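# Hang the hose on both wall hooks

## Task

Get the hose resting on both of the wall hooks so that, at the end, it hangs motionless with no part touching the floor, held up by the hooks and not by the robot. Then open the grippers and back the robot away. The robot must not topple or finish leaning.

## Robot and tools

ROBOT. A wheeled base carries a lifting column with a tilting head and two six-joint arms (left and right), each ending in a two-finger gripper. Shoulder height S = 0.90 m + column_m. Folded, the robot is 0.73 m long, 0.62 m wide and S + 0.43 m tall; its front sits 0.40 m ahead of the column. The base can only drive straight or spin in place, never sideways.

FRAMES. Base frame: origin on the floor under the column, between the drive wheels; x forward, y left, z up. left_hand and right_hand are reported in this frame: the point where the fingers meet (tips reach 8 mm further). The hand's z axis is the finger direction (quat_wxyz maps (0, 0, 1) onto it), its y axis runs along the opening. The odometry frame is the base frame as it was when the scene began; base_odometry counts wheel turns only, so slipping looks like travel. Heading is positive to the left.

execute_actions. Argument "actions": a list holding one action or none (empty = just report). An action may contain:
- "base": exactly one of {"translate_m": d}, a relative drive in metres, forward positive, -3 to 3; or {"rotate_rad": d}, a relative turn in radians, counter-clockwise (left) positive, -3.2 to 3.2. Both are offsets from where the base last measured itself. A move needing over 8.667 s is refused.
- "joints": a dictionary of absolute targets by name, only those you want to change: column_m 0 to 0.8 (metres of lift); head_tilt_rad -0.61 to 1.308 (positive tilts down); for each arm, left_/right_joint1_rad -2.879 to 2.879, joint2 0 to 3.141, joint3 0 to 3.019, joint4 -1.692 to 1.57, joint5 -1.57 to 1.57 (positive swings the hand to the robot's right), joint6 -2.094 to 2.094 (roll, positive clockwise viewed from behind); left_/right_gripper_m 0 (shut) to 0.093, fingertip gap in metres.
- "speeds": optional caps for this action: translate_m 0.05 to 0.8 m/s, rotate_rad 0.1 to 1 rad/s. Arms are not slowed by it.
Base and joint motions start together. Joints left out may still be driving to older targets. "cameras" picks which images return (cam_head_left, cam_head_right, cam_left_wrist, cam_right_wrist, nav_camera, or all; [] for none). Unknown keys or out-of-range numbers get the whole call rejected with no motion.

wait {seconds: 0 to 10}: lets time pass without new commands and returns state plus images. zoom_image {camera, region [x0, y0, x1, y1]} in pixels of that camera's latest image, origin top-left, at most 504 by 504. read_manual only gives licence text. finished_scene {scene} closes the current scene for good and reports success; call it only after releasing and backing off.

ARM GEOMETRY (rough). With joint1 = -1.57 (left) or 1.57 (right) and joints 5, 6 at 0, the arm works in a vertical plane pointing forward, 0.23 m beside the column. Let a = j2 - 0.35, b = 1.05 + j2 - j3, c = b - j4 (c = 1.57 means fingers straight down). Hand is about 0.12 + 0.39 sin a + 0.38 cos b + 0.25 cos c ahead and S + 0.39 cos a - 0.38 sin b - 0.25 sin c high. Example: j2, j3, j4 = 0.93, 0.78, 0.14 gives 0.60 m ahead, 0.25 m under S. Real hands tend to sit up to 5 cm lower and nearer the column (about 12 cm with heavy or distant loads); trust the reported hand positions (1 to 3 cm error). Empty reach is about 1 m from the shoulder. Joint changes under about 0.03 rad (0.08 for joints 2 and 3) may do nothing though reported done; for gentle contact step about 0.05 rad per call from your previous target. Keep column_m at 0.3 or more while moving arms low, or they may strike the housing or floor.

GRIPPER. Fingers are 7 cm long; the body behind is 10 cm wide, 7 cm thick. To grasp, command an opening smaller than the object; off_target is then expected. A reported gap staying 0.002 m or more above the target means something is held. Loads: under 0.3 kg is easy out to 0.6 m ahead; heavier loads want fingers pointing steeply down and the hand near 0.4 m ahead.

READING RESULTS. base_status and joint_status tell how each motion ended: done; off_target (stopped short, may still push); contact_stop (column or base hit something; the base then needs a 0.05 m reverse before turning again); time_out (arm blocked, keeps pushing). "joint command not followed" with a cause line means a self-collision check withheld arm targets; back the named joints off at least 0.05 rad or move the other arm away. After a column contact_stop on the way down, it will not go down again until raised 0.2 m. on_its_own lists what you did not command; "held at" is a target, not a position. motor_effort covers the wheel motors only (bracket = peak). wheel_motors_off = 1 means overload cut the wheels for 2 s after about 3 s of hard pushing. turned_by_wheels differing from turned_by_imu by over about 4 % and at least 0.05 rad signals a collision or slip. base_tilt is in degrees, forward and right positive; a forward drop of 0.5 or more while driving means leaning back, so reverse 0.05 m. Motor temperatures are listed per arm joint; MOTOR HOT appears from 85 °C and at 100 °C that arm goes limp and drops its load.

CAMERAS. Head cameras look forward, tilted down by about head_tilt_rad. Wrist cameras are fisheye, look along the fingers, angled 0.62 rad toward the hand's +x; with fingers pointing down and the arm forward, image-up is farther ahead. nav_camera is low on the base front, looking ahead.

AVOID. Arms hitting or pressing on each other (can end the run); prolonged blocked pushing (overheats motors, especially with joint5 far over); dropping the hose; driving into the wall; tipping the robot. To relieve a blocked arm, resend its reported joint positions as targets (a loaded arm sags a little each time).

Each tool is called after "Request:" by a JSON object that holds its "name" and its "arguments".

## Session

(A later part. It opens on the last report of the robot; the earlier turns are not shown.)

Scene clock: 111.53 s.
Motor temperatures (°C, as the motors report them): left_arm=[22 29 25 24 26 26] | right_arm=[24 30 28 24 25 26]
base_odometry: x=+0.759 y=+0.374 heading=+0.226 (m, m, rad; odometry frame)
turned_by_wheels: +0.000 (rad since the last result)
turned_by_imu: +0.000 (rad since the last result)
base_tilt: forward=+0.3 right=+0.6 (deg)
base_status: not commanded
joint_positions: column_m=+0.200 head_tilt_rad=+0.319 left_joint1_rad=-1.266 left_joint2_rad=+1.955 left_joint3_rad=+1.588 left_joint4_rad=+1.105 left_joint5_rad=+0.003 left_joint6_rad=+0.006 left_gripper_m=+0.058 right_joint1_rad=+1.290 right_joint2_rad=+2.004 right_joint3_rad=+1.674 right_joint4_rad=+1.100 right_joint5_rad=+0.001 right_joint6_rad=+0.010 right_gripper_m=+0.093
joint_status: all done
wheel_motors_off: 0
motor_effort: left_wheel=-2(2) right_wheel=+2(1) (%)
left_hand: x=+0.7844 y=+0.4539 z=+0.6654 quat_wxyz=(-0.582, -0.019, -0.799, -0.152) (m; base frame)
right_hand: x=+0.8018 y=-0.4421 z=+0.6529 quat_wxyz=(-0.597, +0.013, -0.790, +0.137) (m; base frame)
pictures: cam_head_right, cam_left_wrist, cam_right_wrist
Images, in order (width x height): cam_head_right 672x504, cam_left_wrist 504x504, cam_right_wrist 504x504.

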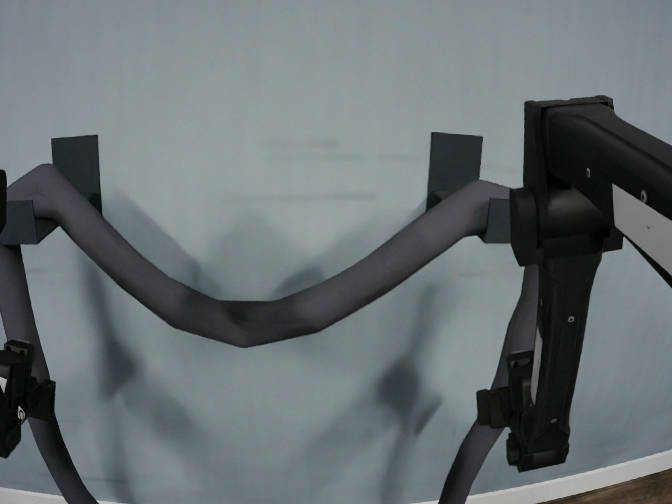

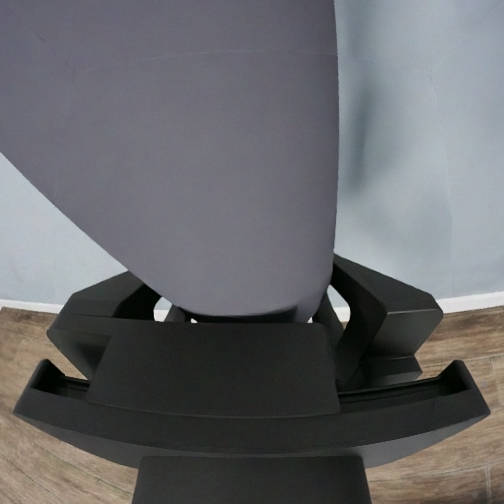

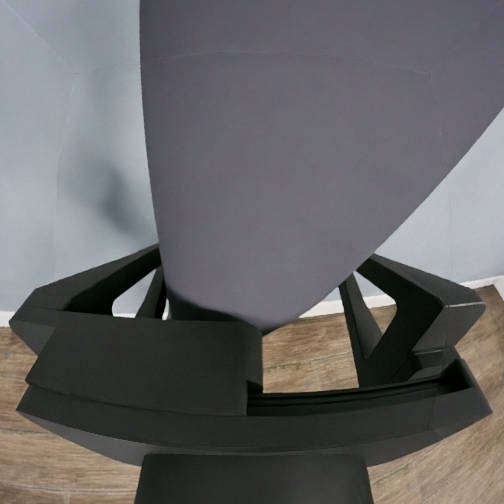

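Request:
{"name": "execute_actions", "arguments": {"actions": [{"joints":{"right_gripper_m":0.02}}], "cameras": []}}

Request:
{"name": "execute_actions", "arguments": {"actions": [{"joints":{"column_m":0.62}}], "cameras": ["cam_head_left","nav_camera"]}}

Scene clock: 112.83 s.
Motor temperatures (°C, as the motors report them): left_arm=[22 29 25 24 26 26] | right_arm=[24 30 28 24 25 26]
base_odometry: x=+0.759 y=+0.374 heading=+0.226 (m, m, rad; odometry frame)
turned_by_wheels: +0.000 (rad since the last result)
turned_by_imu: +0.000 (rad since the last result)
base_tilt: forward=+0.3 right=+0.6 (deg)
base_status: not commanded
joint_positions: column_m=+0.200 head_tilt_rad=+0.319 left_joint1_rad=-1.266 left_joint2_rad=+1.955 left_joint3_rad=+1.588 left_joint4_rad=+1.105 left_joint5_rad=+0.003 left_joint6_rad=+0.006 left_gripper_m=+0.058 right_joint1_rad=+1.290 right_joint2_rad=+2.004 right_joint3_rad=+1.674 right_joint4_rad=+1.100 right_joint5_rad=-0.001 right_joint6_rad=+0.013 right_gripper_m=+0.061
joint_status: right_gripper_m off_target (ended at +0.061, target +0.020)
wheel_motors_off: 0
motor_effort: left_wheel=-2(2) right_wheel=+0(2) (%)
left_hand: x=+0.7844 y=+0.4539 z=+0.6654 quat_wxyz=(-0.582, -0.019, -0.799, -0.152) (m; base frame)
right_hand: x=+0.8018 y=-0.4418 z=+0.6528 quat_wxyz=(-0.597, +0.013, -0.790, +0.135) (m; base frame)
pictures: none
No camera images: the call's "cameras" was empty. Leave "cameras" out to get every camera's image.

Scene clock: 118.90 s.
Motor temperatures (°C, as the motors report them): left_arm=[22 29 25 24 26 26] | right_arm=[24 31 28 24 25 26]
base_odometry: x=+0.759 y=+0.374 heading=+0.226 (m, m, rad; odometry frame)
turned_by_wheels: +0.000 (rad since the last result)
turned_by_imu: +0.001 (rad since the last result)
base_tilt: forward=+0.3 right=+0.6 (deg)
base_status: not commanded
joint_positions: column_m=+0.620 head_tilt_rad=+0.319 left_joint1_rad=-1.268 left_joint2_rad=+2.044 left_joint3_rad=+1.553 left_joint4_rad=+1.045 left_joint5_rad=+0.004 left_joint6_rad=+0.041 left_gripper_m=+0.058 right_joint1_rad=+1.286 right_joint2_rad=+2.053 right_joint3_rad=+1.674 right_joint4_rad=+1.066 right_joint5_rad=-0.010 right_joint6_rad=-0.036 right_gripper_m=+0.059
joint_status: all done
wheel_motors_off: 0
motor_effort: left_wheel=+1(4) right_wheel=+1(3) (%)
left_hand: x=+0.7166 y=+0.4629 z=+1.0063 quat_wxyz=(-0.504, -0.021, -0.849, -0.159) (m; base frame)
right_hand: x=+0.7747 y=-0.4496 z=+1.0332 quat_wxyz=(-0.561, +0.029, -0.814, +0.148) (m; base frame)
pictures: cam_head_left, nav_camera
Images, in order (width x height): cam_head_left 672x504, nav_camera 672x504.

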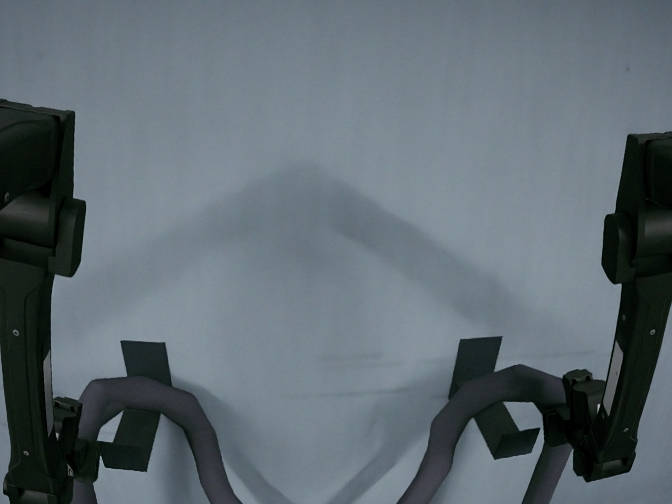

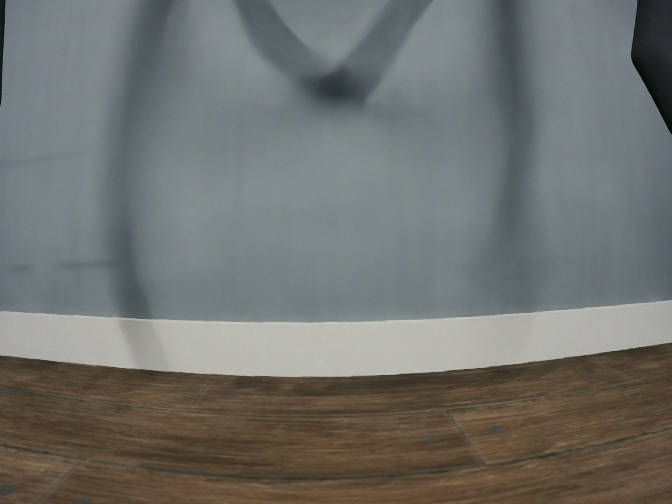

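Request:
{"name": "execute_actions", "arguments": {"actions": [{"joints":{"column_m":0.54,"head_tilt_rad":0.7}}], "cameras": ["cam_head_left"]}}

Request:
{"name": "execute_actions", "arguments": {"actions": [{"joints":{"left_gripper_m":0.093,"right_gripper_m":0.093}}], "cameras": ["cam_head_left"]}}

Request:
{"name": "execute_actions", "arguments": {"actions": [{"base":{"translate_m":-0.8},"joints":{"head_tilt_rad":0.4},"speeds":{"translate_m":0.3}}], "cameras": ["cam_head_left","nav_camera"]}}

Scene clock: 121.40 s.
Motor temperatures (°C, as the motors report them): left_arm=[22 29 25 24 26 26] | right_arm=[24 31 29 24 25 26]
base_odometry: x=+0.759 y=+0.374 heading=+0.226 (m, m, rad; odometry frame)
turned_by_wheels: +0.000 (rad since the last result)
turned_by_imu: +0.000 (rad since the last result)
base_tilt: forward=+0.3 right=+0.6 (deg)
base_status: not commanded
joint_positions: column_m=+0.547 head_tilt_rad=+0.704 left_joint1_rad=-1.254 left_joint2_rad=+2.026 left_joint3_rad=+1.553 left_joint4_rad=+1.045 left_joint5_rad=+0.004 left_joint6_rad=+0.028 left_gripper_m=+0.058 right_joint1_rad=+1.272 right_joint2_rad=+2.010 right_joint3_rad=+1.634 right_joint4_rad=+1.170 right_joint5_rad=-0.047 right_joint6_rad=+0.057 right_gripper_m=+0.059
joint_status: column_m contact_stop (moved -0.073 of -0.080); the others done
wheel_motors_off: 0
on_its_own: column_m is held at +0.547, not at your +0.540, since a contact_stop
motor_effort: left_wheel=+8(9) right_wheel=+16(17) (%)
left_hand: x=+0.7250 y=+0.4719 z=+0.9475 quat_wxyz=(-0.512, -0.017, -0.843, -0.163) (m; base frame)
right_hand: x=+0.7850 y=-0.4450 z=+1.0017 quat_wxyz=(-0.608, +0.012, -0.786, +0.112) (m; base frame)
pictures: cam_head_left
Images, in order (width x height): cam_head_left 672x504.

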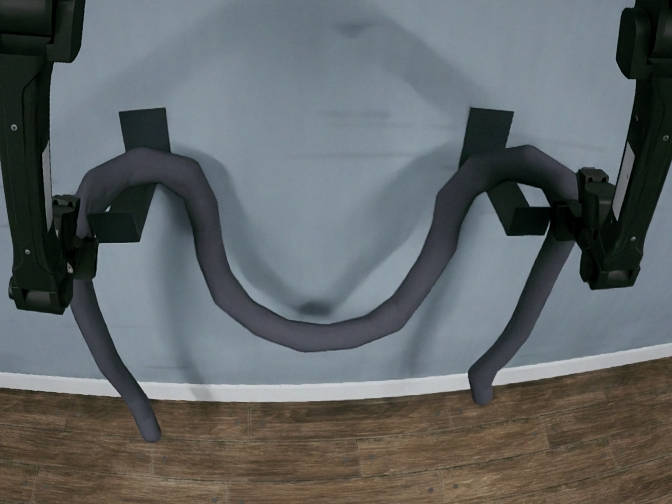

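not run: a stop came earlier in this reply.

not run: a stop came earlier in this reply.

Request:
{"name": "execute_actions", "arguments": {"actions": [{"joints":{"left_gripper_m":0.093,"right_gripper_m":0.093}}], "cameras": ["cam_head_left"]}}

Request:
{"name": "execute_actions", "arguments": {"actions": [{"base":{"translate_m":-0.8},"joints":{"head_tilt_rad":0.4},"speeds":{"translate_m":0.3}}], "cameras": ["cam_head_left","nav_camera"]}}

Request:
{"name": "wait", "arguments": {"seconds": 3}}

Scene clock: 122.87 s.
Motor temperatures (°C, as the motors report them): left_arm=[22 29 25 24 26 26] | right_arm=[24 31 29 24 26 26]
base_odometry: x=+0.759 y=+0.374 heading=+0.226 (m, m, rad; odometry frame)
turned_by_wheels: +0.000 (rad since the last result)
turned_by_imu: +0.000 (rad since the last result)
base_tilt: forward=+0.2 right=+0.6 (deg)
base_status: not commanded
joint_positions: column_m=+0.547 head_tilt_rad=+0.704 left_joint1_rad=-1.228 left_joint2_rad=+2.021 left_joint3_rad=+1.553 left_joint4_rad=+1.054 left_joint5_rad=-0.006 left_joint6_rad=+0.023 left_gripper_m=+0.093 right_joint1_rad=+1.250 right_joint2_rad=+2.010 right_joint3_rad=+1.632 right_joint4_rad=+1.170 right_joint5_rad=-0.044 right_joint6_rad=+0.072 right_gripper_m=+0.093
joint_status: all done
wheel_motors_off: 0
on_its_own: column_m is held at +0.547, not at your +0.540, since a contact_stop
motor_effort: left_wheel=+9(11) right_wheel=+17(20) (%)
left_hand: x=+0.7251 y=+0.4922 z=+0.9587 quat_wxyz=(-0.517, -0.013, -0.837, -0.179) (m; base frame)
right_hand: x=+0.7820 y=-0.4617 z=+1.0059 quat_wxyz=(-0.608, +0.006, -0.785, +0.119) (m; base frame)
pictures: cam_head_left
Images, in order (width x height): cam_head_left 672x504.

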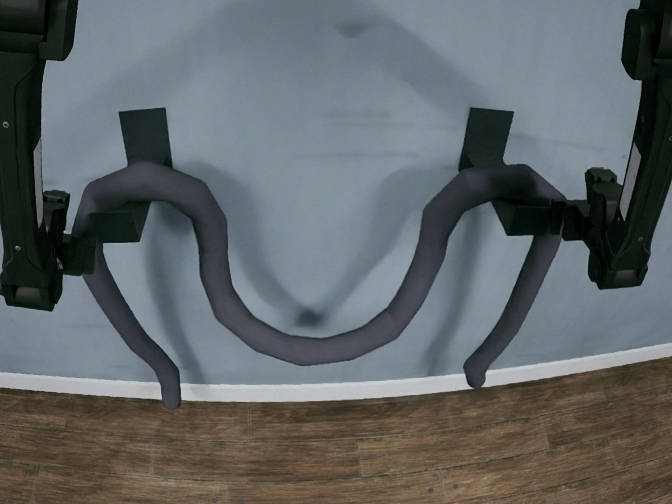

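Scene clock: 126.80 s.
Motor temperatures (°C, as the motors report them): left_arm=[22 29 25 24 26 26] | right_arm=[24 31 29 24 25 26]
base_odometry: x=-0.020 y=+0.194 heading=+0.226 (m, m, rad; odometry frame)
turned_by_wheels: -0.001 (rad since the last result)
turned_by_imu: +0.002 (rad since the last result)
base_tilt: forward=+0.3 right=+0.6 (deg)
base_status: done
joint_positions: column_m=+0.547 head_tilt_rad=+0.419 left_joint1_rad=-1.269 left_joint2_rad=+1.952 left_joint3_rad=+1.594 left_joint4_rad=+1.080 left_joint5_rad=-0.003 left_joint6_rad=+0.013 left_gripper_m=+0.093 right_joint1_rad=+1.263 right_joint2_rad=+1.998 right_joint3_rad=+1.684 right_joint4_rad=+1.105 right_joint5_rad=-0.002 right_joint6_rad=+0.016 right_gripper_m=+0.093
joint_status: all done
wheel_motors_off: 0
on_its_own: column_m is held at +0.547, not at your +0.540, since a contact_stop
motor_effort: left_wheel=-1(22) right_wheel=+4(32) (%)
left_hand: x=+0.7868 y=+0.4537 z=+1.0102 quat_wxyz=(-0.575, -0.019, -0.803, -0.155) (m; base frame)
right_hand: x=+0.8061 y=-0.4606 z=+1.0132 quat_wxyz=(-0.604, +0.015, -0.783, +0.147) (m; base frame)
pictures: cam_head_left, nav_camera
Images, in order (width x height): cam_head_left 672x504, nav_camera 672x504.

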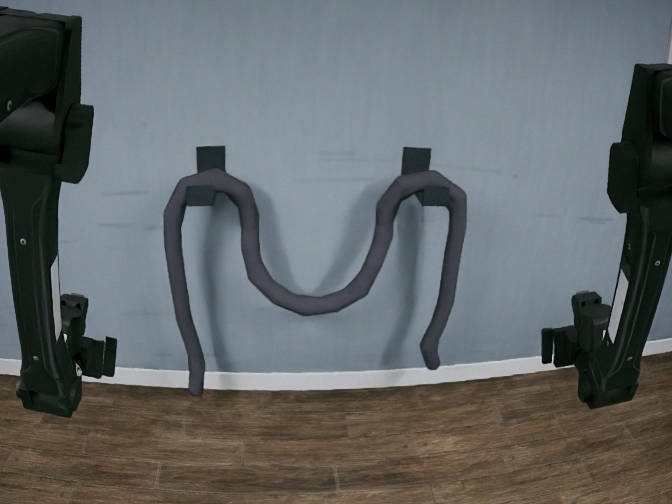

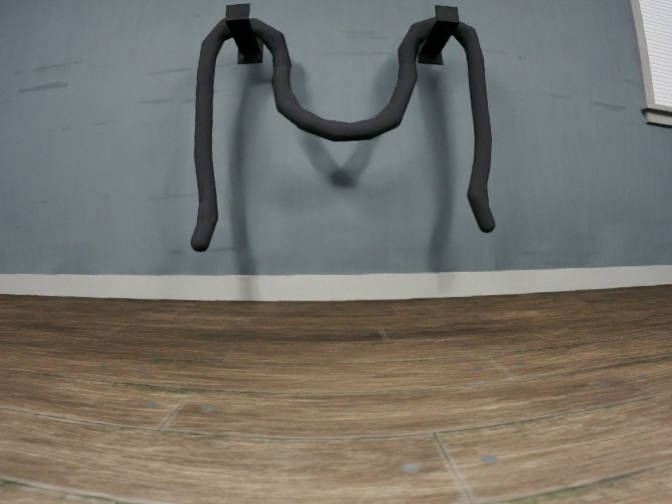

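Scene clock: 129.80 s.
Motor temperatures (°C, as the motors report them): left_arm=[22 29 25 24 26 26] | right_arm=[24 31 29 24 25 26]
base_odometry: x=-0.020 y=+0.194 heading=+0.226 (m, m, rad; odometry frame)
turned_by_wheels: +0.000 (rad since the last result)
turned_by_imu: +0.000 (rad since the last result)
base_tilt: forward=+0.3 right=+0.6 (deg)
base_status: done
joint_positions: column_m=+0.547 head_tilt_rad=+0.419 left_joint1_rad=-1.269 left_joint2_rad=+1.952 left_joint3_rad=+1.594 left_joint4_rad=+1.080 left_joint5_rad=-0.003 left_joint6_rad=+0.013 left_gripper_m=+0.093 right_joint1_rad=+1.263 right_joint2_rad=+1.998 right_joint3_rad=+1.684 right_joint4_rad=+1.105 right_joint5_rad=-0.002 right_joint6_rad=+0.016 right_gripper_m=+0.093
joint_status: all done
wheel_motors_off: 0
on_its_own: column_m is held at +0.547, not at your +0.540, since a contact_stop
motor_effort: left_wheel=-1(22) right_wheel=+1(32) (%)
left_hand: x=+0.7868 y=+0.4537 z=+1.0102 quat_wxyz=(-0.575, -0.019, -0.803, -0.155) (m; base frame)
right_hand: x=+0.8061 y=-0.4606 z=+1.0132 quat_wxyz=(-0.604, +0.015, -0.783, +0.147) (m; base frame)
wait: 3.00 s; at rest by 0.27 s
pictures: cam_head_left, cam_head_right, cam_left_wrist, cam_right_wrist, nav_camera
Images, in order (width x height): cam_head_left 672x504, cam_head_right 672x504, cam_left_wrist 504x504, cam_right_wrist 504x504, nav_camera 672x504.

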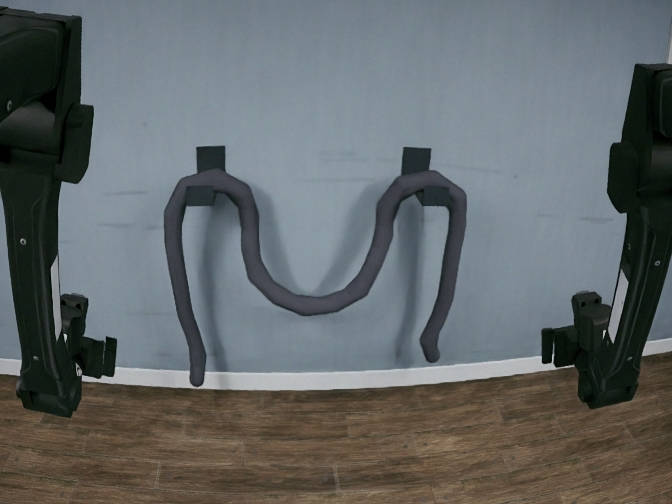

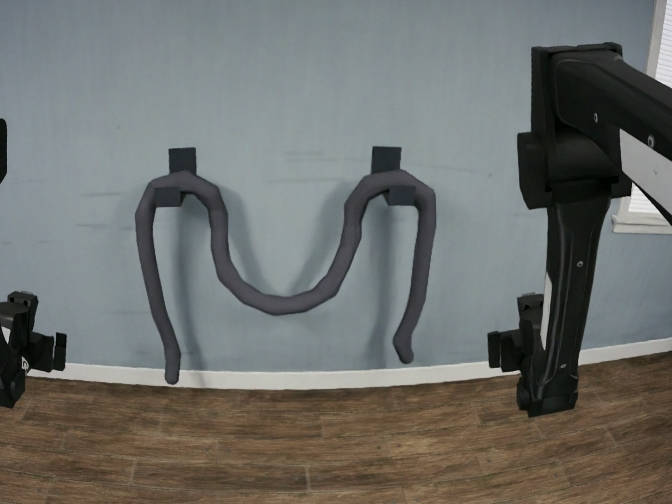

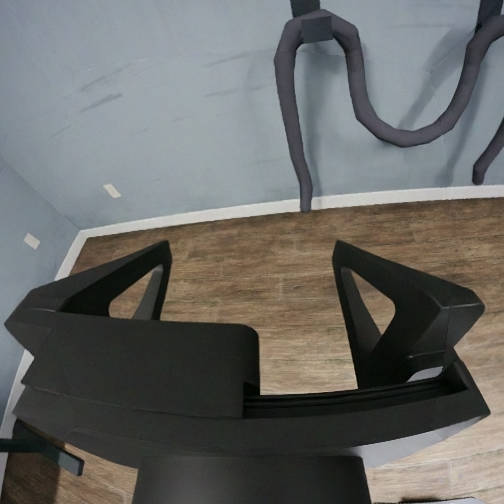

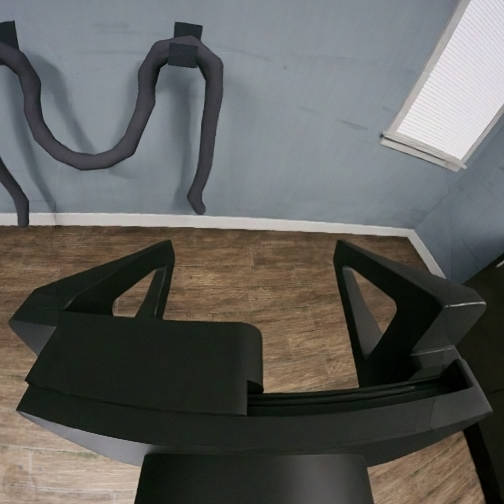

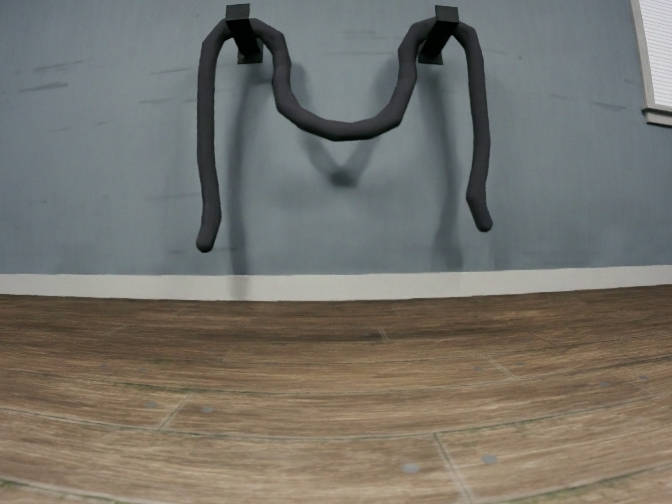

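Clear of the floor and steady.

Request:
{"name": "finished_scene", "arguments": {"scene": 2}}

The scene is finished: the task was done.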